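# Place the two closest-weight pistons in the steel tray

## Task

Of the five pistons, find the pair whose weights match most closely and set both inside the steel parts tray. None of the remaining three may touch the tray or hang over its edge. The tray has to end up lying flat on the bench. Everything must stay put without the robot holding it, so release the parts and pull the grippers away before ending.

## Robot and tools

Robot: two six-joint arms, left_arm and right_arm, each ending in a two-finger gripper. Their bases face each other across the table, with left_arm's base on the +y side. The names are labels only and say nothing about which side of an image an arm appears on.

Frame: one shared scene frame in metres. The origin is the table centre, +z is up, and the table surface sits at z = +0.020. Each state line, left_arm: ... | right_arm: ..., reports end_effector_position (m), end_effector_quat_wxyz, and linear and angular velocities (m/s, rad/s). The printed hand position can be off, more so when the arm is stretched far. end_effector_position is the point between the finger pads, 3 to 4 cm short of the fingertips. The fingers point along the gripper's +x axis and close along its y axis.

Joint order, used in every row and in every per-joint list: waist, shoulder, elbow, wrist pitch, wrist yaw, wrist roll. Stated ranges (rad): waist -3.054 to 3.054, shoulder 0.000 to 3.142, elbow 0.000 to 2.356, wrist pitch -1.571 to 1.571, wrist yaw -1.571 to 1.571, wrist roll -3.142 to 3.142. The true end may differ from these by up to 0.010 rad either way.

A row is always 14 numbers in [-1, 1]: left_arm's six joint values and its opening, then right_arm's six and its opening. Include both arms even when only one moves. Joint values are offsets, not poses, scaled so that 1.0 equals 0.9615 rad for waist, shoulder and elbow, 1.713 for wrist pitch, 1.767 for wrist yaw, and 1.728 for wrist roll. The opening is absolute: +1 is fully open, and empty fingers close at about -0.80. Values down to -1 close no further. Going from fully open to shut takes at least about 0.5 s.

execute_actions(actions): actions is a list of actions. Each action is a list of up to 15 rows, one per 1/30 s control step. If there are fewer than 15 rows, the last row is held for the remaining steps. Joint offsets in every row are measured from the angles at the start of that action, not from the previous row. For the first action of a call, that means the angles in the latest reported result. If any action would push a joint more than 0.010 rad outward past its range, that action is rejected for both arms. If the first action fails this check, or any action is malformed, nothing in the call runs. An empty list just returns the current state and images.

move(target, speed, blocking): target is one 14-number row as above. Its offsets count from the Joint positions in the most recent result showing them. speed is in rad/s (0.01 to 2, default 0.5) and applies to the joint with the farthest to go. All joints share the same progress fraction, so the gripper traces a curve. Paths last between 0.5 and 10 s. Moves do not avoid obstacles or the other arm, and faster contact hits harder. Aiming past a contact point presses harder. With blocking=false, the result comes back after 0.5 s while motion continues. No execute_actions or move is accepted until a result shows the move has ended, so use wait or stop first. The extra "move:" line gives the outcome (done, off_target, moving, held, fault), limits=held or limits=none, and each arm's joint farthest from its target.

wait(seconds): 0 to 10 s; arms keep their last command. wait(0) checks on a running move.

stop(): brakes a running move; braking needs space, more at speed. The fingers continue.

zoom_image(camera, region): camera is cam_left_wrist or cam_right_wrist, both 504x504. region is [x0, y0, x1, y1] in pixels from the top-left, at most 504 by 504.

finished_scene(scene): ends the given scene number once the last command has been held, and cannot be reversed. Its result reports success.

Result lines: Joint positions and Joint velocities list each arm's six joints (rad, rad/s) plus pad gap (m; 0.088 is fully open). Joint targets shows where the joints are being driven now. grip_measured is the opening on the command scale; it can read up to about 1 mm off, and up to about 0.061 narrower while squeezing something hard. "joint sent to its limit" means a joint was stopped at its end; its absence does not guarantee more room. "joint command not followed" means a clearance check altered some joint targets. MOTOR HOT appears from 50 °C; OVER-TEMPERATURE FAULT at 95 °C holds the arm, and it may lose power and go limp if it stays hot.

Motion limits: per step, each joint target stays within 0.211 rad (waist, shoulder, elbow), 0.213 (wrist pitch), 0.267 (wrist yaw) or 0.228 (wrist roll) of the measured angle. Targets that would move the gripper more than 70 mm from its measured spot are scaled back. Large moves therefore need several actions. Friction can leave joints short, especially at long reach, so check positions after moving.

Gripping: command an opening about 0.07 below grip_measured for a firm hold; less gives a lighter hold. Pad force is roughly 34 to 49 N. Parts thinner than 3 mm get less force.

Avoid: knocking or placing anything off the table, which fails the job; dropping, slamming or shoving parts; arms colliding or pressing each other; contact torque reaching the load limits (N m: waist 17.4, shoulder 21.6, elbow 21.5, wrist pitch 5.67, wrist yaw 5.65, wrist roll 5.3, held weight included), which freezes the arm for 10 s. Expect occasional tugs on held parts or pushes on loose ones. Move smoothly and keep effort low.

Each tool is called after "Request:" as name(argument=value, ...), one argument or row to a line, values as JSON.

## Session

Request:
execute_actions(
  actions=[],
)

Scene clock: 0.00 s.
left_arm: end_effector_position=(+0.0218, +0.2458, +0.1672) grip_measured=+0.829 end_effector_quat_wxyz=(-0.041, +0.625, -0.475, -0.618) end_effector_velocity=(+0.000, +0.002, -0.001) end_effector_angular_velocity=(+0.011, +0.005, +0.015) | right_arm: end_effector_position=(+0.3452, -0.1565, +0.2643) grip_measured=+0.840 end_effector_quat_wxyz=(+0.570, +0.577, +0.434, +0.392) end_effector_velocity=(+0.000, -0.000, -0.001) end_effector_angular_velocity=(-0.010, -0.014, +0.006)
Joint names: [waist, shoulder, elbow, wrist pitch, wrist yaw, wrist roll]
Joint positions: left_arm=[-0.21   0.703  0.235 -0.485  0.092  2.109  0.08 ] | right_arm=[-1.316  1.734  0.76   0.914 -0.812  1.57   0.08 ]
Joint velocities: left_arm=[-0.007 -0.002 -0.002 -0.007 -0.007 -0.022 -0.   ] | right_arm=[-0.002  0.002  0.002 -0.007 -0.007 -0.022 -0.   ]
Motor temperatures (°C, as the motors report them): left_arm=[24 27 25 26 24 23] | right_arm=[25 24 26 28 25 24]
Heat: left arm: hottest shoulder 27 °C (+0.0 °C/min); right arm: hottest wrist pitch 28 °C (+0.0 °C/min).
Joint targets: left_arm=[-0.210 0.703 0.235 -0.485 0.092 2.109] | right_arm=[-1.316 1.734 0.760 0.914 -0.812 1.570]

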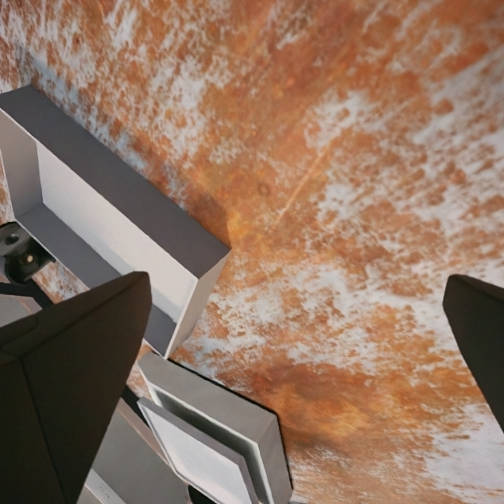

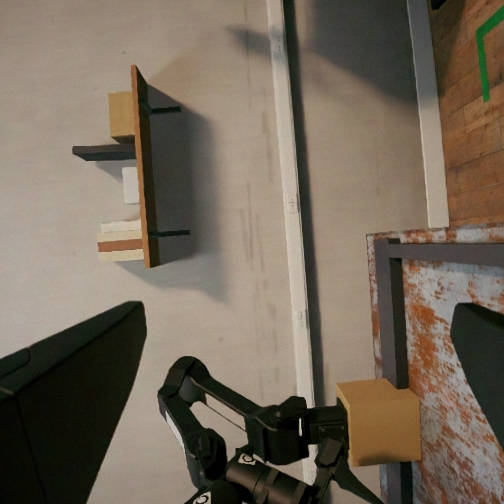

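Request:
move(
  target=[0.12,0.22,0.83,-0.27,-0.052,-0.61,0.83,0.6,-0.4,0.6,-0.68,0.23,-0.45,0.84],
  speed=1.0,
)

Scene clock: 2.67 s.
left_arm: end_effector_position=(+0.0504, +0.1887, +0.3634) grip_measured=+0.829 end_effector_quat_wxyz=(+0.373, +0.568, -0.109, -0.725) end_effector_velocity=(+0.002, +0.002, -0.001) end_effector_angular_velocity=(+0.006, -0.011, +0.002) | right_arm: end_effector_position=(+0.1761, -0.0562, +0.4388) grip_measured=+0.840 end_effector_quat_wxyz=(+0.708, +0.254, +0.371, +0.545) end_effector_velocity=(-0.003, -0.001, +0.000) end_effector_angular_velocity=(-0.002, -0.004, +0.011)
Joint names: [waist, shoulder, elbow, wrist pitch, wrist yaw, wrist roll]
Joint positions: left_arm=[-0.098  0.911  1.019 -0.945  0.004  1.059  0.08 ] | right_arm=[-0.743  1.355  1.329 -0.249 -0.411  0.795  0.08 ]
Joint velocities: left_arm=[ 0.002 -0.002 -0.002 -0.007 -0.007  0.007 -0.   ] | right_arm=[ 0.002 -0.007 -0.002 -0.007 -0.007 -0.007  0.   ]
Motor temperatures (°C, as the motors report them): left_arm=[24 27 26 27 24 23] | right_arm=[25 24 27 29 25 24]
Heat: left arm: hottest shoulder 27 °C (+0.0 °C/min); right arm: hottest wrist pitch 29 °C (+0.0 °C/min).
Joint targets: left_arm=[-0.095 0.915 1.033 -0.947 0.001 1.055] | right_arm=[-0.740 1.349 1.337 -0.251 -0.406 0.792]
move: off_target (left_arm); limits=none; left_arm: farthest joint: the elbow, 0.014 radians from its target (0.798 radians at the start); right_arm: farthest joint: the elbow, 0.008 radians from its target (0.577 radians at the start)

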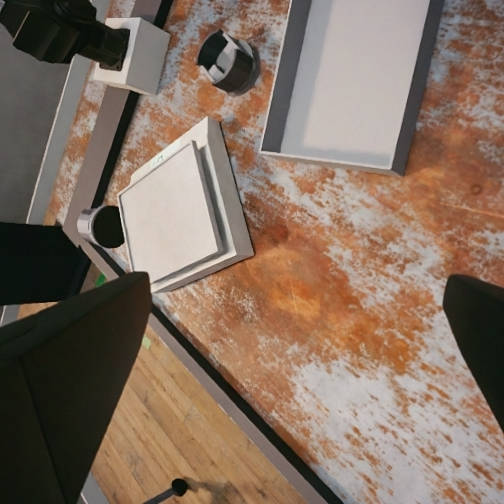

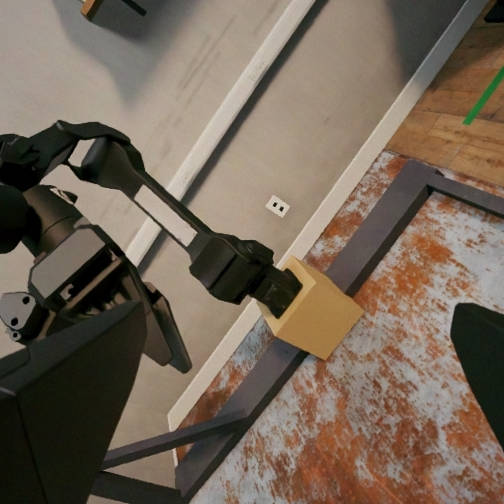

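Request:
move(
  target=[0.10,0.22,0.86,-0.28,0,-0.614,0.83,0.585,-0.245,0.53,-0.687,0.234,-0.461,0.84],
  speed=1.0,
)

Scene clock: 5.07 s.
left_arm: end_effector_position=(+0.0732, +0.2125, +0.5327) grip_measured=+0.829 end_effector_quat_wxyz=(+0.657, +0.246, +0.243, -0.669) end_effector_velocity=(+0.001, +0.001, -0.003) end_effector_angular_velocity=(+0.012, +0.012, +0.017) | right_arm: end_effector_position=(+0.0100, -0.2170, +0.4840) grip_measured=+0.840 end_effector_quat_wxyz=(+0.664, -0.245, +0.247, +0.662) end_effector_velocity=(-0.002, -0.003, -0.001) end_effector_angular_velocity=(-0.002, -0.012, +0.022)
Joint names: [waist, shoulder, elbow, wrist pitch, wrist yaw, wrist roll]
Joint positions: left_arm=[-0.005  1.119  1.834 -1.422  0.003  0.001  0.08 ] | right_arm=[-0.184  1.12   1.832 -1.423 -0.002  0.002  0.08 ]
Joint velocities: left_arm=[-0.002 -0.002 -0.007 -0.007 -0.007 -0.022 -0.   ] | right_arm=[ 0.002 -0.007 -0.002 -0.007 -0.007 -0.022  0.   ]
Motor temperatures (°C, as the motors report them): left_arm=[24 27 26 27 24 23] | right_arm=[25 24 27 29 25 24]
Heat: left arm: hottest shoulder 27 °C (+0.0 °C/min); right arm: hottest wrist pitch 29 °C (+11.8 °C/min).
Joint targets: left_arm=[-0.002 1.122 1.846 -1.425 0.003 -0.002] | right_arm=[-0.181 1.120 1.839 -1.426 0.003 -0.001]
move: off_target (left_arm); limits=none; left_arm: farthest joint: the elbow, 0.012 radians from its target (0.827 radians at the start); right_arm: farthest joint: the elbow, 0.006 radians from its target (0.509 radians at the start)

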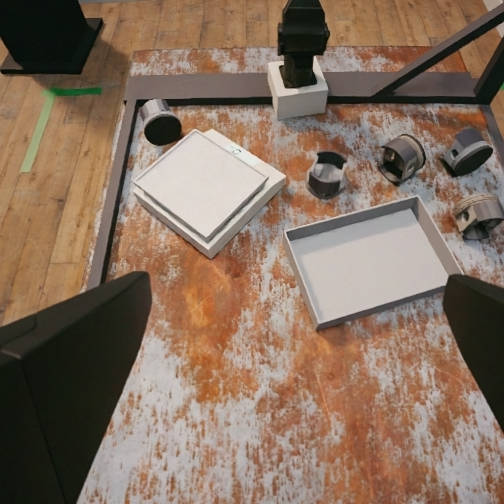

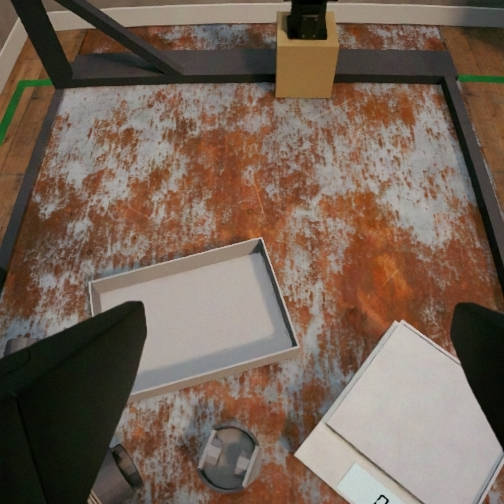

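Request:
zoom_image(
  camera="cam_left_wrist",
  region=[120, 90, 300, 270],
)

Request:
zoom_image(
  camera="cam_left_wrist",
  region=[290, 100, 504, 260],
)

Region (120, 90, 300, 270) of cam_left_wrist's 504x504 image, scaled by 2.800, with more detail than that image has.

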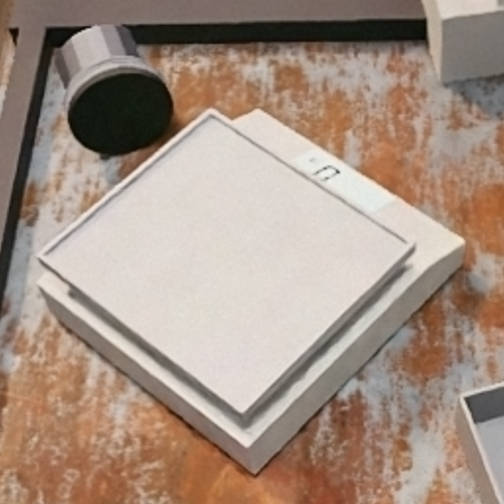

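Region (290, 100, 504, 260) of cam_left_wrist's 504x504 image, scaled by 2.355, with more detail than that image has; it fills the top 377 rows of this view, and the rest is white.

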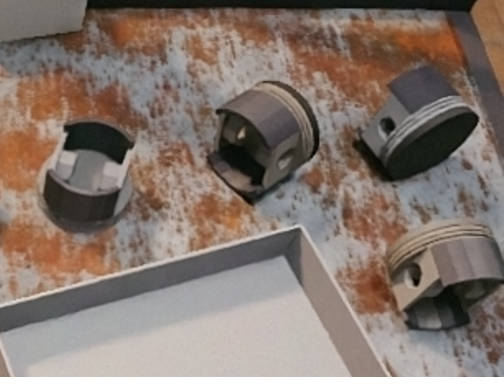

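Request:
move(
  target=[0.09,0.505,0.185,0.073,0,0,0.83,0.214,0.277,-0.992,0.2065,0,0.309,0.7],
  speed=0.8,
)

Scene clock: 12.97 s.
left_arm: end_effector_position=(+0.1016, +0.0644, +0.4756) grip_measured=+0.829 end_effector_quat_wxyz=(+0.658, +0.295, +0.317, -0.616) end_effector_velocity=(-0.002, +0.001, -0.003) end_effector_angular_velocity=(+0.011, +0.011, -0.001) | right_arm: end_effector_position=(-0.0333, -0.2217, +0.1623) grip_measured=+0.702 end_effector_quat_wxyz=(+0.577, -0.406, +0.575, +0.414) end_effector_velocity=(+0.000, -0.004, -0.001) end_effector_angular_velocity=(-0.013, +0.005, +0.005)
Joint names: [waist, shoulder, elbow, wrist pitch, wrist yaw, wrist roll]
Joint positions: left_arm=[ 0.079  1.597  2.    -1.299  0.003  0.001  0.08 ] | right_arm=[ 0.017  1.375  0.889 -1.072 -0.002  0.533  0.073]
Joint velocities: left_arm=[-0.002  0.002 -0.002 -0.007  0.007 -0.007  0.   ] | right_arm=[-0.002 -0.002 -0.007 -0.007 -0.007 -0.007  0.   ]
Motor temperatures (°C, as the motors report them): left_arm=[24 27 27 28 24 23] | right_arm=[25 24 28 29 25 24]
Heat: left arm: hottest wrist pitch 28 °C (+4.6 °C/min); right arm: hottest wrist pitch 29 °C (+4.6 °C/min).
Joint targets: left_arm=[0.082 1.604 2.012 -1.297 0.003 0.001] | right_arm=[0.021 1.386 0.879 -1.070 -0.002 0.536]
move: off_target (left_arm, right_arm); limits=none; left_arm: farthest joint: the elbow, 0.012 radians from its target (0.178 radians at the start); right_arm: farthest joint: the shoulder, 0.011 radians from its target (0.267 radians at the start)

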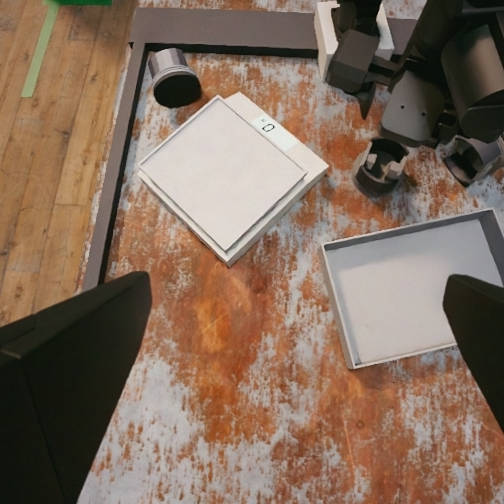

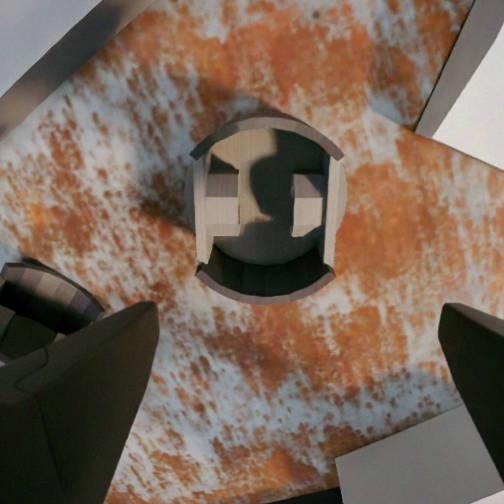

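Request:
move(
  target=[0,0,0,0,0,0,0.83,0,0.2106,-0.1145,0.1645,0,0,0.8],
  speed=0.35,
)

Scene clock: 15.23 s.
left_arm: end_effector_position=(+0.1016, +0.0644, +0.4756) grip_measured=+0.829 end_effector_quat_wxyz=(+0.658, +0.295, +0.317, -0.616) end_effector_velocity=(+0.000, -0.000, -0.004) end_effector_angular_velocity=(+0.017, +0.000, +0.008) | right_arm: end_effector_position=(-0.0371, -0.2029, +0.0994) grip_measured=+0.798 end_effector_quat_wxyz=(+0.576, -0.410, +0.577, +0.410) end_effector_velocity=(+0.000, -0.003, -0.001) end_effector_angular_velocity=(-0.013, +0.005, +0.005)
Joint names: [waist, shoulder, elbow, wrist pitch, wrist yaw, wrist roll]
Joint positions: left_arm=[ 0.079  1.597  2.    -1.299  0.003  0.001  0.08 ] | right_arm=[ 0.017  1.566  0.787 -0.792 -0.002  0.533  0.078]
Joint velocities: left_arm=[-0.002  0.007 -0.002 -0.007 -0.007 -0.007 -0.   ] | right_arm=[-0.002  0.002 -0.002 -0.007 -0.007 -0.007 -0.   ]
Motor temperatures (°C, as the motors report them): left_arm=[24 27 27 28 24 23] | right_arm=[25 24 28 29 25 24]
Heat: left arm: hottest wrist pitch 28 °C (+3.9 °C/min); right arm: hottest wrist pitch 29 °C (+3.9 °C/min).
Joint targets: left_arm=[0.079 1.597 2.000 -1.299 0.003 0.001] | right_arm=[0.017 1.578 0.778 -0.790 -0.002 0.532]
move: off_target (right_arm); limits=none; left_arm: farthest joint: the waist, 0.000 radians from its target (0.000 radians at the start); right_arm: farthest joint: the shoulder, 0.011 radians from its target (0.202 radians at the start)

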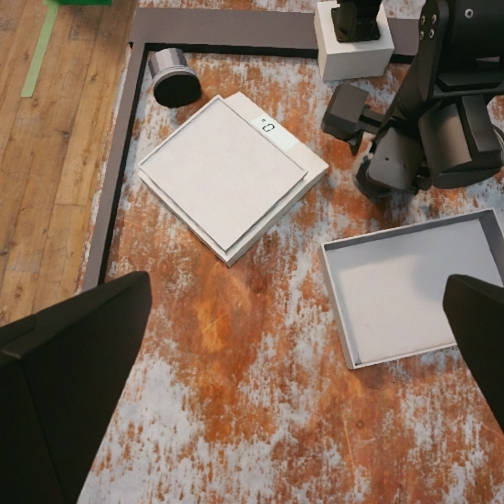

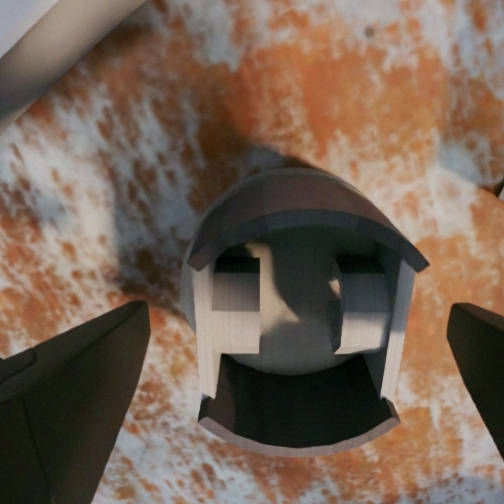

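Request:
move(
  target=[0,0,0,0,0,0,0.83,0,0.0642,-0.068,0.064,0,0,0.6],
  speed=0.2,
)

Request:
execute_actions(
  actions=[
    [[0,0,0,0,0,0,0.83,0,0,0,0,0,0,0.45],[0,0,0,0,0,0,0.83,0,0,0,0,0,0,0.4],[0,0,0,0,0,0,0.83,0,0,0,0,0,0,0.36],[0,0,0,0,0,0,0.83,0,0,0,0,0,0,0.33],[0,0,0,0,0,0,0.83,0,0,0,0,0,0,0.3],[0,0,0,0,0,0,0.83,0,0,0,0,0,0,0.27],[0,0,0,0,0,0,0.83,0,0,0,0,0,0,0.24],[0,0,0,0,0,0,0.83,0,0,0,0,0,0,0.2],[0,0,0,0,0,0,0.83,0,0,0,0,0,0,0.15]],
  ],
)

Scene clock: 17.07 s.
left_arm: end_effector_position=(+0.1016, +0.0644, +0.4756) grip_measured=+0.829 end_effector_quat_wxyz=(+0.658, +0.295, +0.317, -0.616) end_effector_velocity=(-0.000, +0.001, -0.001) end_effector_angular_velocity=(+0.007, +0.011, +0.004) | right_arm: end_effector_position=(-0.0368, -0.2044, +0.0769) grip_measured=+0.602 end_effector_quat_wxyz=(+0.576, -0.410, +0.576, +0.411) end_effector_velocity=(+0.002, -0.001, -0.001) end_effector_angular_velocity=(+0.004, -0.007, +0.020)
Joint names: [waist, shoulder, elbow, wrist pitch, wrist yaw, wrist roll]
Joint positions: left_arm=[ 0.079  1.597  2.    -1.299  0.003  0.001  0.08 ] | right_arm=[ 0.017  1.616  0.731 -0.684 -0.002  0.533  0.069]
Joint velocities: left_arm=[ 0.002  0.002  0.002 -0.007  0.007 -0.007 -0.   ] | right_arm=[-0.002 -0.002 -0.007  0.007  0.007 -0.022 -0.   ]
Motor temperatures (°C, as the motors report them): left_arm=[24 28 28 28 24 23] | right_arm=[25 24 28 29 25 24]
Heat: left arm: hottest shoulder 28 °C (+3.5 °C/min); right arm: hottest wrist pitch 29 °C (+3.5 °C/min).
Joint targets: left_arm=[0.079 1.597 2.000 -1.299 0.003 0.001] | right_arm=[0.017 1.628 0.722 -0.682 -0.002 0.533]
move: off_target (right_arm); limits=none; left_arm: farthest joint: the waist, 0.000 radians from its target (0.000 radians at the start); right_arm: farthest joint: the shoulder, 0.012 radians from its target (0.062 radians at the start)

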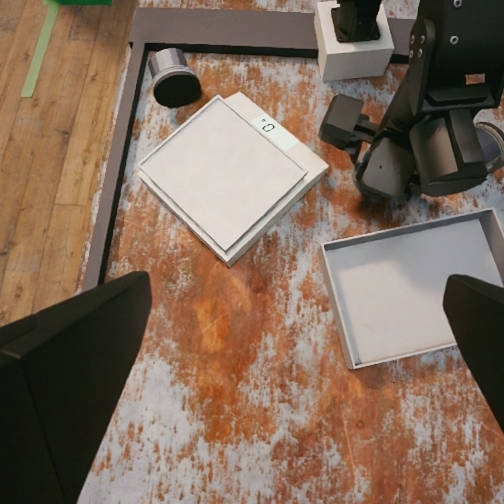

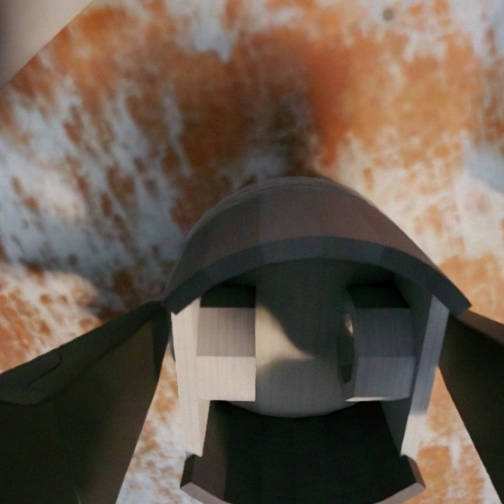

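Scene clock: 17.57 s.
left_arm: end_effector_position=(+0.1016, +0.0644, +0.4756) grip_measured=+0.829 end_effector_quat_wxyz=(+0.658, +0.295, +0.317, -0.616) end_effector_velocity=(+0.000, +0.002, +0.001) end_effector_angular_velocity=(+0.004, -0.019, -0.015) | right_arm: end_effector_position=(-0.0368, -0.2045, +0.0769) grip_measured=+0.279 end_effector_quat_wxyz=(+0.576, -0.410, +0.577, +0.410) end_effector_velocity=(-0.001, +0.001, +0.000) end_effector_angular_velocity=(+0.006, +0.009, +0.005)
Joint names: [waist, shoulder, elbow, wrist pitch, wrist yaw, wrist roll]
Joint positions: left_arm=[ 0.079  1.597  2.    -1.299  0.003  0.001  0.08 ] | right_arm=[ 0.017  1.616  0.731 -0.685 -0.002  0.533  0.053]
Joint velocities: left_arm=[-0.002 -0.002  0.002 -0.007 -0.007  0.022 -0.   ] | right_arm=[-0.002 -0.002 -0.002  0.007 -0.007 -0.007  0.   ]
Motor temperatures (°C, as the motors report them): left_arm=[24 28 28 28 24 23] | right_arm=[25 24 28 29 25 24]
Heat: left arm: hottest shoulder 28 °C (+3.4 °C/min); right arm: hottest wrist pitch 29 °C (+3.4 °C/min).
Joint targets: left_arm=[0.079 1.597 2.000 -1.299 0.003 0.001] | right_arm=[0.017 1.616 0.731 -0.684 -0.002 0.533]

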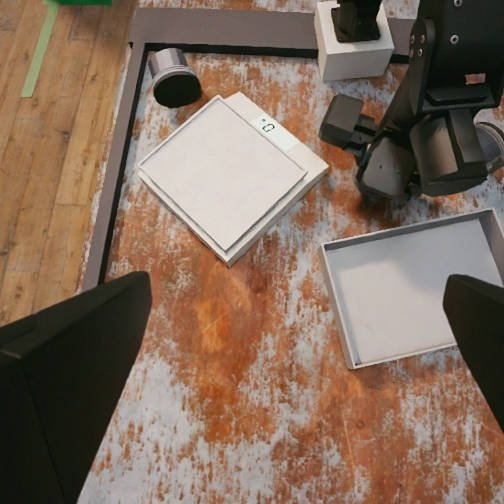

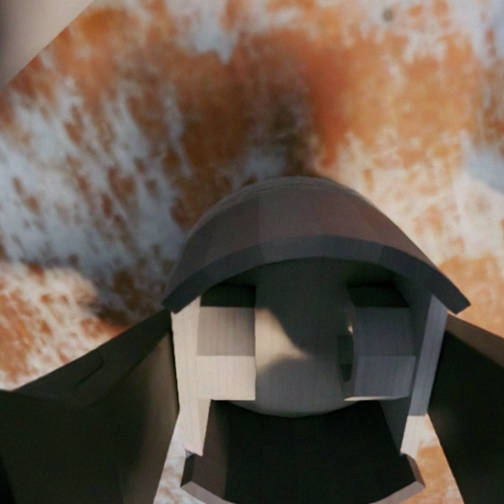

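Request:
move(
  target=[0,0,0,0,0,0,0.83,0,-0.177,0.2545,-0.233,0,0,0.15],
  speed=0.6,
)

Request:
move(
  target=[0,0,0,0,0,0,0.83,-0.931,0.462,0.513,-0.029,0,-0.296,0.15],
  speed=0.7,
)

Scene clock: 20.57 s.
left_arm: end_effector_position=(+0.1016, +0.0644, +0.4756) grip_measured=+0.829 end_effector_quat_wxyz=(+0.658, +0.295, +0.317, -0.616) end_effector_velocity=(-0.002, +0.002, +0.001) end_effector_angular_velocity=(+0.002, +0.008, +0.014) | right_arm: end_effector_position=(-0.0366, -0.2051, +0.1631) grip_measured=+0.279 end_effector_quat_wxyz=(+0.574, -0.412, +0.578, +0.408) end_effector_velocity=(-0.001, +0.001, -0.000) end_effector_angular_velocity=(+0.006, +0.009, +0.034)
Joint names: [waist, shoulder, elbow, wrist pitch, wrist yaw, wrist roll]
Joint positions: left_arm=[ 0.079  1.597  2.    -1.299  0.003  0.001  0.08 ] | right_arm=[ 0.017  1.46   0.963 -1.082 -0.002  0.533  0.053]
Joint velocities: left_arm=[-0.007 -0.002  0.002 -0.007 -0.007 -0.022 -0.   ] | right_arm=[-0.002 -0.002 -0.002  0.007 -0.007 -0.037  0.   ]
Motor temperatures (°C, as the motors report them): left_arm=[24 28 28 29 24 23] | right_arm=[25 25 28 29 25 24]
Heat: left arm: hottest wrist pitch 29 °C (+5.8 °C/min); right arm: hottest wrist pitch 29 °C (+2.9 °C/min).
Joint targets: left_arm=[0.079 1.597 2.000 -1.299 0.003 0.001] | right_arm=[0.017 1.446 0.975 -1.084 -0.002 0.533]
move: off_target (right_arm); limits=none; left_arm: farthest joint: the waist, 0.000 radians from its target (0.000 radians at the start); right_arm: farthest joint: the shoulder, 0.014 radians from its target (0.170 radians at the start)

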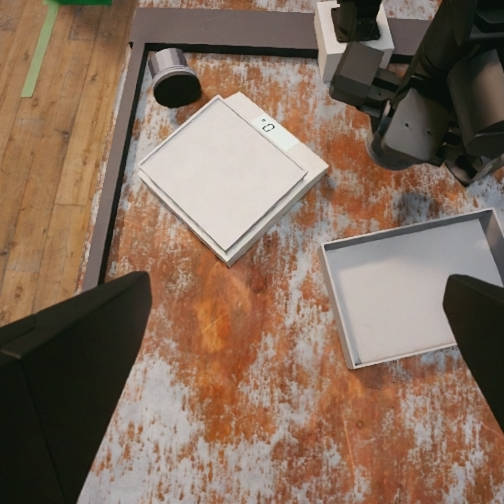

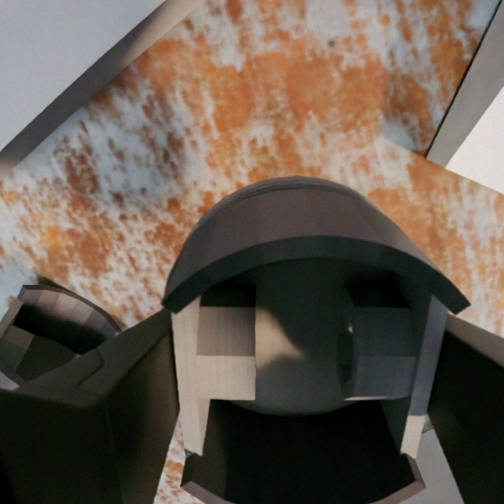

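Scene clock: 22.47 s.
left_arm: end_effector_position=(+0.1016, +0.0644, +0.4756) grip_measured=+0.829 end_effector_quat_wxyz=(+0.658, +0.295, +0.317, -0.616) end_effector_velocity=(+0.000, +0.001, -0.003) end_effector_angular_velocity=(+0.012, -0.000, +0.008) | right_arm: end_effector_position=(+0.2320, -0.1648, +0.1630) grip_measured=+0.279 end_effector_quat_wxyz=(+0.641, -0.293, +0.646, +0.292) end_effector_velocity=(-0.002, -0.002, +0.000) end_effector_angular_velocity=(-0.001, +0.010, -0.010)
Joint names: [waist, shoulder, elbow, wrist pitch, wrist yaw, wrist roll]
Joint positions: left_arm=[ 0.079  1.597  2.    -1.299  0.003  0.001  0.08 ] | right_arm=[-0.874  1.892  1.443 -1.128 -0.002  0.024  0.053]
Joint velocities: left_arm=[-0.002  0.002 -0.002 -0.007 -0.007 -0.007 -0.   ] | right_arm=[-0.002 -0.002 -0.002 -0.007 -0.007  0.007 -0.   ]
Motor temperatures (°C, as the motors report them): left_arm=[24 28 28 29 24 23] | right_arm=[25 25 29 29 25 24]
Heat: left arm: hottest wrist pitch 29 °C (+5.3 °C/min); right arm: hottest elbow 29 °C (+2.7 °C/min).
Joint targets: left_arm=[0.079 1.597 2.000 -1.299 0.003 0.001] | right_arm=[-0.878 1.904 1.456 -1.131 -0.002 0.021]
move: off_target (right_arm); limits=none; left_arm: farthest joint: the waist, 0.000 radians from its target (0.000 radians at the start); right_arm: farthest joint: the elbow, 0.013 radians from its target (0.494 radians at the start)

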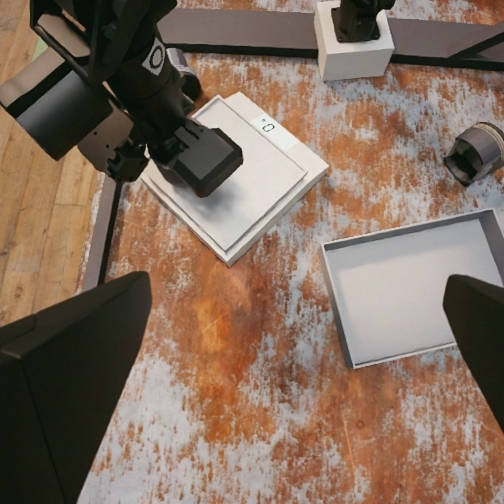

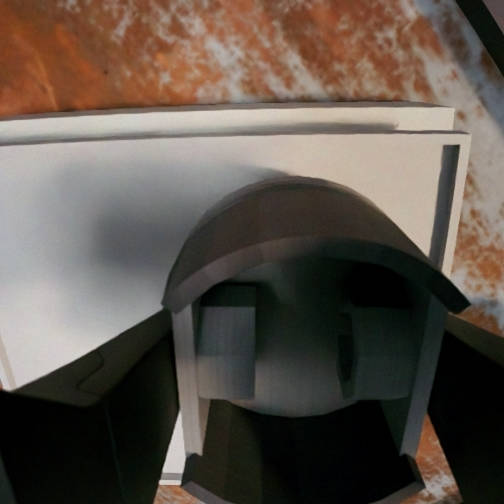

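Request:
move(
  target=[0,0,0,0,0,0,0.83,-0.045,0.061,-0.032,0.0455,0,-0.025,0.15],
  speed=0.12,
)

Scene clock: 24.17 s.
left_arm: end_effector_position=(+0.1016, +0.0644, +0.4756) grip_measured=+0.829 end_effector_quat_wxyz=(+0.658, +0.295, +0.317, -0.616) end_effector_velocity=(-0.002, +0.004, -0.003) end_effector_angular_velocity=(+0.021, +0.012, -0.001) | right_arm: end_effector_position=(+0.2475, -0.1658, +0.1468) grip_measured=+0.279 end_effector_quat_wxyz=(+0.646, -0.292, +0.640, +0.297) end_effector_velocity=(-0.000, -0.003, +0.000) end_effector_angular_velocity=(-0.001, +0.010, +0.000)
Joint names: [waist, shoulder, elbow, wrist pitch, wrist yaw, wrist roll]
Joint positions: left_arm=[ 0.079  1.597  2.    -1.299  0.003  0.001  0.08 ] | right_arm=[-0.91   1.927  1.425 -1.058 -0.003 -0.015  0.053]
Joint velocities: left_arm=[-0.002 -0.002 -0.002 -0.022  0.007 -0.007 -0.   ] | right_arm=[-0.007 -0.002 -0.002 -0.007 -0.007 -0.007 -0.   ]
Motor temperatures (°C, as the motors report them): left_arm=[24 28 28 29 24 23] | right_arm=[25 25 29 29 25 24]
Heat: left arm: hottest wrist pitch 29 °C (+5.0 °C/min); right arm: hottest elbow 29 °C (+2.5 °C/min).
Joint targets: left_arm=[0.079 1.597 2.000 -1.299 0.003 0.001] | right_arm=[-0.917 1.951 1.413 -1.051 -0.001 -0.018]
move: off_target (right_arm); limits=none; left_arm: farthest joint: the waist, 0.000 radians from its target (0.000 radians at the start); right_arm: farthest joint: the shoulder, 0.023 radians from its target (0.058 radians at the start)

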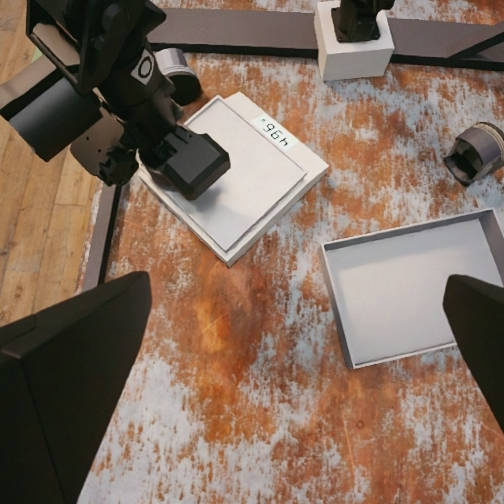

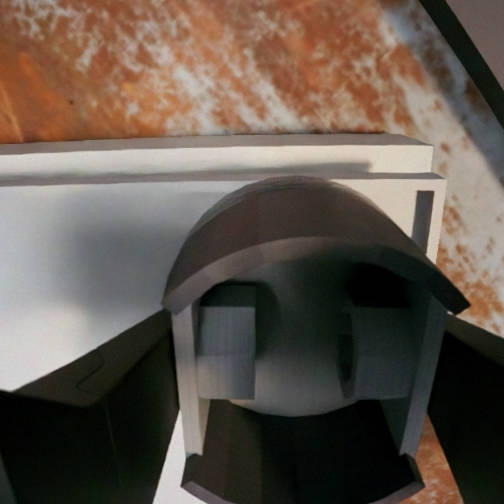

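Request:
move(
  target=[0,0,0,0,0,0,0.83,0.006,-0.0406,-0.039,-0.0066,0,0,0.15],
  speed=0.1,
)

Scene clock: 25.53 s.
left_arm: end_effector_position=(+0.1016, +0.0644, +0.4756) grip_measured=+0.829 end_effector_quat_wxyz=(+0.658, +0.295, +0.317, -0.616) end_effector_velocity=(+0.000, -0.002, +0.001) end_effector_angular_velocity=(-0.007, -0.002, +0.008) | right_arm: end_effector_position=(+0.2401, -0.1729, +0.1454) grip_measured=+0.279 end_effector_quat_wxyz=(+0.639, -0.296, +0.647, +0.294) end_effector_velocity=(-0.001, -0.004, -0.001) end_effector_angular_velocity=(-0.014, +0.003, +0.005)
Joint names: [waist, shoulder, elbow, wrist pitch, wrist yaw, wrist roll]
Joint positions: left_arm=[ 0.079  1.597  2.    -1.299  0.003  0.001  0.08 ] | right_arm=[-0.907  1.908  1.393 -1.066 -0.003 -0.016  0.053]
Joint velocities: left_arm=[-0.002  0.002  0.002  0.007 -0.007 -0.007 -0.   ] | right_arm=[-0.002 -0.002 -0.007 -0.007  0.007 -0.007 -0.   ]
Motor temperatures (°C, as the motors report them): left_arm=[24 28 28 29 24 23] | right_arm=[25 26 29 29 25 24]
Heat: left arm: hottest wrist pitch 29 °C (+4.7 °C/min); right arm: hottest elbow 29 °C (+2.3 °C/min).
Joint targets: left_arm=[0.079 1.597 2.000 -1.299 0.003 0.001] | right_arm=[-0.904 1.888 1.387 -1.069 -0.003 -0.015]
move: off_target (right_arm); limits=none; left_arm: farthest joint: the waist, 0.000 radians from its target (0.000 radians at the start); right_arm: farthest joint: the shoulder, 0.020 radians from its target (0.040 radians at the start)

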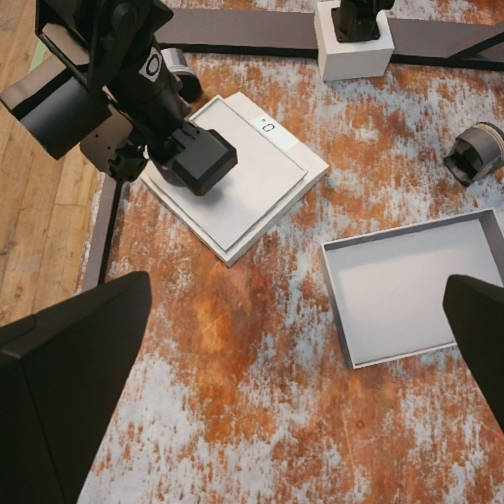

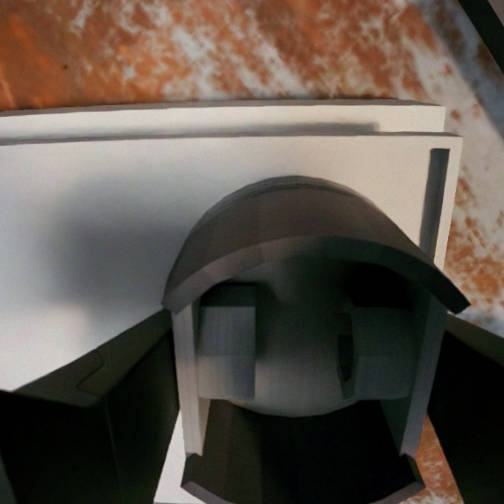

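Request:
move(
  target=[0,0,0,0,0,0,0.83,0,0,-0.025,0.019,0,0,0.15],
  speed=0.06,
)

Scene clock: 26.57 s.
left_arm: end_effector_position=(+0.1016, +0.0644, +0.4756) grip_measured=+0.829 end_effector_quat_wxyz=(+0.658, +0.295, +0.317, -0.616) end_effector_velocity=(-0.002, +0.002, -0.001) end_effector_angular_velocity=(+0.007, +0.011, -0.001) | right_arm: end_effector_position=(+0.2406, -0.1724, +0.1425) grip_measured=+0.279 end_effector_quat_wxyz=(+0.641, -0.294, +0.644, +0.296) end_effector_velocity=(-0.000, -0.000, -0.001) end_effector_angular_velocity=(+0.007, +0.004, +0.020)
Joint names: [waist, shoulder, elbow, wrist pitch, wrist yaw, wrist roll]
Joint positions: left_arm=[ 0.079  1.597  2.    -1.299  0.003  0.001  0.08 ] | right_arm=[-0.907  1.908  1.38  -1.046 -0.003 -0.016  0.053]
Joint velocities: left_arm=[-0.002 -0.002 -0.002 -0.007  0.007 -0.007 -0.   ] | right_arm=[-0.002 -0.002 -0.007  0.007 -0.007 -0.022 -0.   ]
Motor temperatures (°C, as the motors report them): left_arm=[24 28 28 29 24 23] | right_arm=[25 26 29 29 25 24]
Heat: left arm: hottest wrist pitch 29 °C (+4.5 °C/min); right arm: hottest elbow 29 °C (+2.3 °C/min).
Joint targets: left_arm=[0.079 1.597 2.000 -1.299 0.003 0.001] | right_arm=[-0.907 1.908 1.369 -1.034 -0.003 -0.016]
move: off_target (right_arm); limits=none; left_arm: farthest joint: the waist, 0.000 radians from its target (0.000 radians at the start); right_arm: farthest joint: the wrist pitch, 0.013 radians from its target (0.033 radians at the start)

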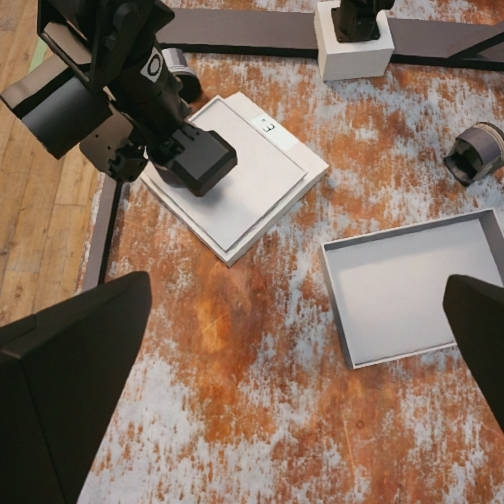

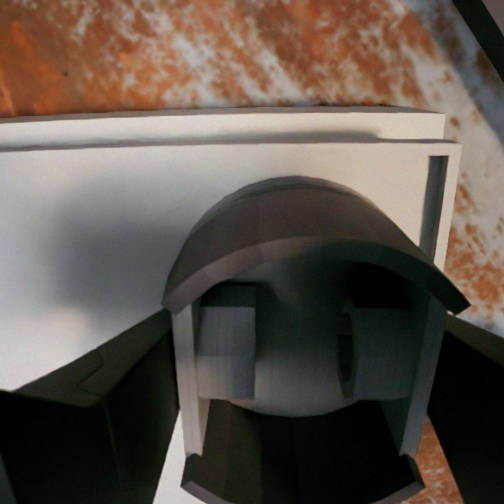

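Request:
execute_actions(
  actions=[
    [[0,0,0,0,0,0,0.83,0,0,0,0,0,0,0.25],[0,0,0,0,0,0,0.83,0,0,0,0,0,0,0.32],[0,0,0,0,0,0,0.83,0,0,0,0,0,0,0.4],[0,0,0,0,0,0,0.83,0,0,0,0,0,0,0.5],[0,0,0,0,0,0,0.83,0,0,0,0,0,0,0.6],[0,0,0,0,0,0,0.83,0,0,0,0,0,0,0.7]],
  ],
)

Request:
move(
  target=[0,0,0,0,0,0,0.83,0,-0.058,0.161,-0.1045,0,0,0.7],
  speed=0.4,
)

Request:
move(
  target=[0,0,0,0,0,0,0.83,-0.508,-0.245,-0.284,0.027,0,0.954,0.8],
  speed=1.2,
)

Request:
zoom_image(
  camera="cam_left_wrist",
  region=[220, 80, 340, 200],
)

Scene clock: 28.93 s.
left_arm: end_effector_position=(+0.1016, +0.0644, +0.4756) grip_measured=+0.829 end_effector_quat_wxyz=(+0.658, +0.295, +0.317, -0.616) end_effector_velocity=(+0.002, +0.002, -0.001) end_effector_angular_velocity=(+0.008, -0.012, +0.017) | right_arm: end_effector_position=(+0.2408, -0.1721, +0.1425) grip_measured=+0.682 end_effector_quat_wxyz=(+0.642, -0.294, +0.644, +0.296) end_effector_velocity=(+0.001, +0.000, -0.001) end_effector_angular_velocity=(-0.003, -0.007, -0.005)
Joint names: [waist, shoulder, elbow, wrist pitch, wrist yaw, wrist roll]
Joint positions: left_arm=[ 0.079  1.597  2.    -1.299  0.003  0.001  0.08 ] | right_arm=[-0.907  1.908  1.38  -1.045 -0.004 -0.016  0.072]
Joint velocities: left_arm=[-0.002 -0.002 -0.002 -0.007 -0.022 -0.007 -0.   ] | right_arm=[ 0.002  0.002 -0.002  0.007  0.007  0.007  0.007]
Motor temperatures (°C, as the motors report them): left_arm=[24 29 28 29 24 23] | right_arm=[25 26 29 29 25 24]
Heat: left arm: hottest shoulder 29 °C (+4.1 °C/min); right arm: hottest elbow 29 °C (+2.1 °C/min).
Joint targets: left_arm=[0.079 1.597 2.000 -1.299 0.003 0.001] | right_arm=[-0.908 1.908 1.380 -1.046 -0.003 -0.016]

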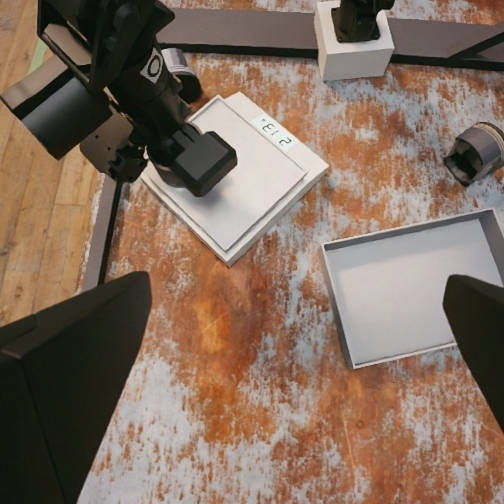

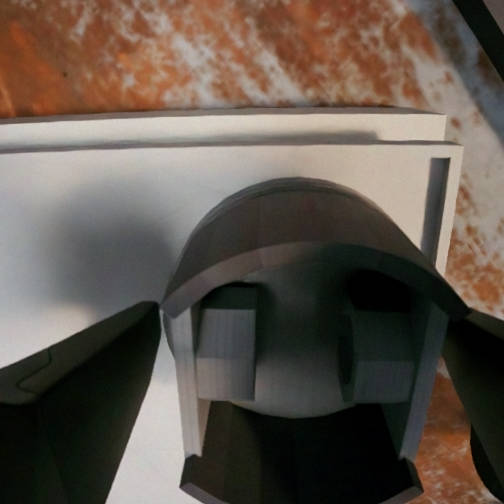

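Scene clock: 29.97 s.
left_arm: end_effector_position=(+0.1016, +0.0644, +0.4756) grip_measured=+0.829 end_effector_quat_wxyz=(+0.658, +0.295, +0.317, -0.616) end_effector_velocity=(+0.002, +0.001, -0.003) end_effector_angular_velocity=(+0.012, -0.000, +0.013) | right_arm: end_effector_position=(+0.2416, -0.1711, +0.1941) grip_measured=+0.698 end_effector_quat_wxyz=(+0.647, -0.292, +0.638, +0.298) end_effector_velocity=(-0.002, -0.002, -0.003) end_effector_angular_velocity=(-0.008, +0.017, +0.005)
Joint names: [waist, shoulder, elbow, wrist pitch, wrist yaw, wrist roll]
Joint positions: left_arm=[ 0.079  1.597  2.    -1.299  0.003  0.001  0.08 ] | right_arm=[-0.907  1.861  1.527 -1.221 -0.004 -0.016  0.073]
Joint velocities: left_arm=[ 0.002  0.002 -0.002 -0.007 -0.007 -0.007 -0.   ] | right_arm=[-0.002  0.002 -0.007 -0.007 -0.007 -0.007  0.   ]
Motor temperatures (°C, as the motors report them): left_arm=[24 29 28 29 24 23] | right_arm=[25 27 29 29 25 24]
Heat: left arm: hottest shoulder 29 °C (+4.0 °C/min); right arm: hottest elbow 29 °C (+2.0 °C/min).
Joint targets: left_arm=[0.079 1.597 2.000 -1.299 0.003 0.001] | right_arm=[-0.907 1.852 1.535 -1.223 -0.004 -0.016]
move: done; limits=none; left_arm: farthest joint: the waist, 0.000 radians from its target (0.000 radians at the start); right_arm: farthest joint: the shoulder, 0.009 radians from its target (0.055 radians at the start)

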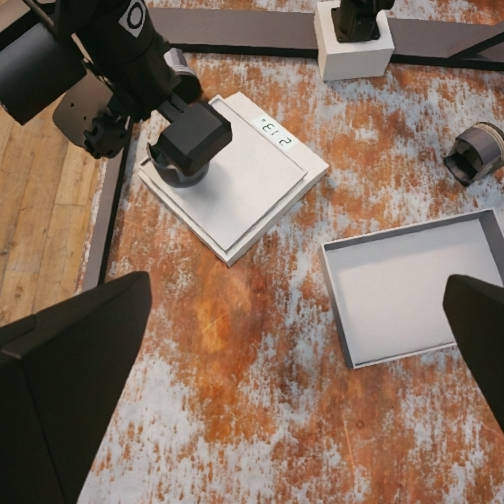

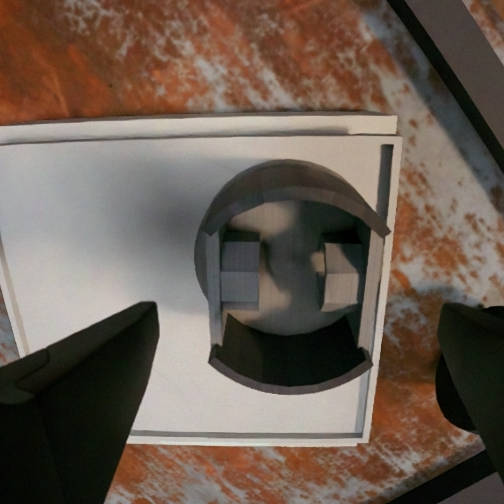

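Scene clock: 32.17 s.
left_arm: end_effector_position=(+0.1016, +0.0644, +0.4756) grip_measured=+0.829 end_effector_quat_wxyz=(+0.658, +0.295, +0.317, -0.616) end_effector_velocity=(-0.002, +0.003, +0.001) end_effector_angular_velocity=(+0.002, +0.001, -0.013) | right_arm: end_effector_position=(+0.2827, -0.3299, +0.1950) grip_measured=+0.798 end_effector_quat_wxyz=(+0.572, +0.426, +0.566, -0.412) end_effector_velocity=(-0.002, -0.005, -0.001) end_effector_angular_velocity=(-0.024, +0.004, -0.025)
Joint names: [waist, shoulder, elbow, wrist pitch, wrist yaw, wrist roll]
Joint positions: left_arm=[ 0.079  1.597  2.    -1.299  0.003  0.001  0.08 ] | right_arm=[-1.392  1.637  1.264 -1.177 -0.004  1.63   0.078]
Joint velocities: left_arm=[-0.002 -0.007 -0.002 -0.007  0.007  0.007 -0.   ] | right_arm=[-0.002 -0.002 -0.007 -0.007  0.022  0.022 -0.   ]
Motor temperatures (°C, as the motors report them): left_arm=[24 29 28 30 24 23] | right_arm=[25 27 29 29 25 24]
Heat: left arm: hottest wrist pitch 30 °C (+5.6 °C/min); right arm: hottest elbow 29 °C (+1.9 °C/min).
Joint targets: left_arm=[0.079 1.597 2.000 -1.299 0.003 0.001] | right_arm=[-1.396 1.626 1.254 -1.175 -0.004 1.633]
move: off_target (right_arm); limits=none; left_arm: farthest joint: the waist, 0.000 radians from its target (0.000 radians at the start); right_arm: farthest joint: the shoulder, 0.011 radians from its target (0.236 radians at the start)

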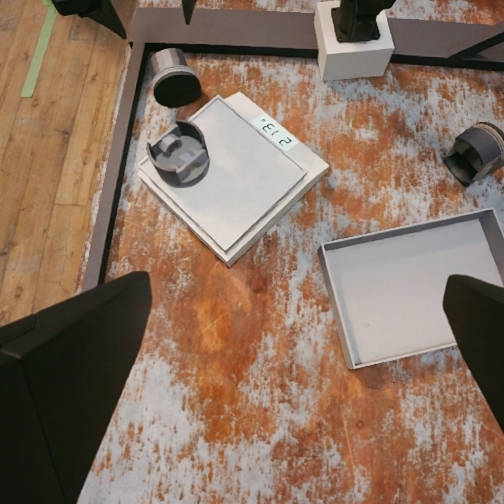

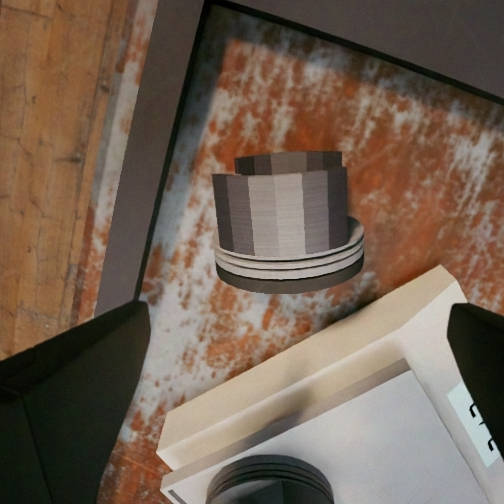

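Region (220, 80, 340, 200) of cam_left_wrist's 504x504 image, scaled by 4.200, with more detail than that image has.

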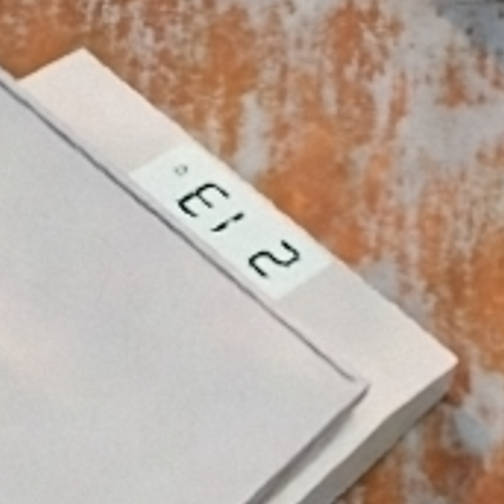

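Request:
move(
  target=[0,0,0,0,0,0,0.83,-0.022,0.1044,-0.2066,0.152,0,-0.0405,0.8],
  speed=0.45,
)

Scene clock: 35.13 s.
left_arm: end_effector_position=(+0.1016, +0.0644, +0.4756) grip_measured=+0.829 end_effector_quat_wxyz=(+0.658, +0.295, +0.317, -0.616) end_effector_velocity=(-0.002, -0.002, -0.001) end_effector_angular_velocity=(-0.004, +0.019, +0.010) | right_arm: end_effector_position=(+0.2848, -0.3346, +0.1255) grip_measured=+0.798 end_effector_quat_wxyz=(+0.579, +0.407, +0.580, -0.403) end_effector_velocity=(-0.003, +0.001, +0.000) end_effector_angular_velocity=(+0.004, +0.009, +0.024)
Joint names: [waist, shoulder, elbow, wrist pitch, wrist yaw, wrist roll]
Joint positions: left_arm=[ 0.079  1.597  2.    -1.299  0.003  0.001  0.08 ] | right_arm=[-1.409  1.724  1.075 -0.919 -0.004  1.563  0.078]
Joint velocities: left_arm=[-0.002  0.002 -0.002  0.007  0.007 -0.022 -0.   ] | right_arm=[ 0.002 -0.002 -0.002 -0.007 -0.007 -0.022 -0.   ]
Motor temperatures (°C, as the motors report them): left_arm=[24 29 28 30 24 23] | right_arm=[25 27 29 29 25 24]
Heat: left arm: hottest wrist pitch 30 °C (+5.1 °C/min); right arm: hottest elbow 29 °C (+1.7 °C/min).
Joint targets: left_arm=[0.079 1.597 2.000 -1.299 0.003 0.001] | right_arm=[-1.413 1.737 1.065 -0.917 -0.004 1.560]
move: off_target (right_arm); limits=none; left_arm: farthest joint: the waist, 0.000 radians from its target (0.000 radians at the start); right_arm: farthest joint: the shoulder, 0.014 radians from its target (0.101 radians at the start)

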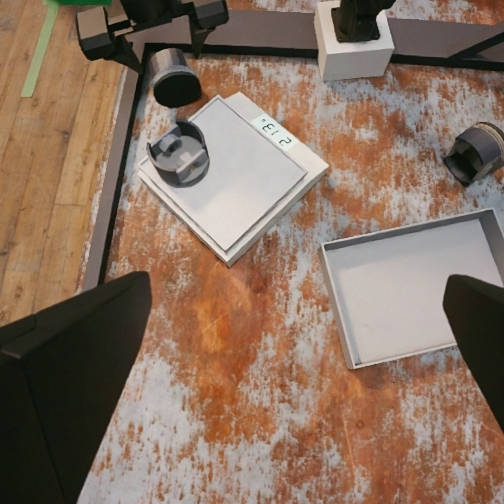

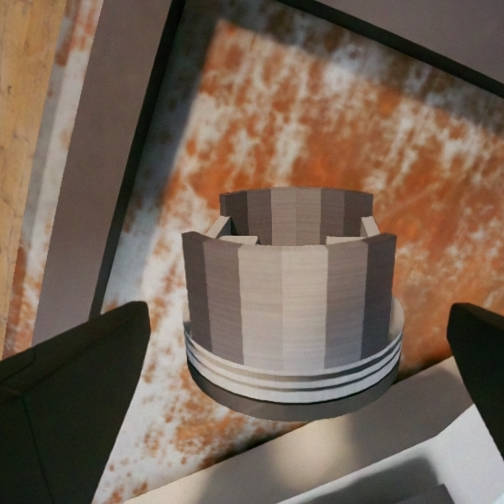

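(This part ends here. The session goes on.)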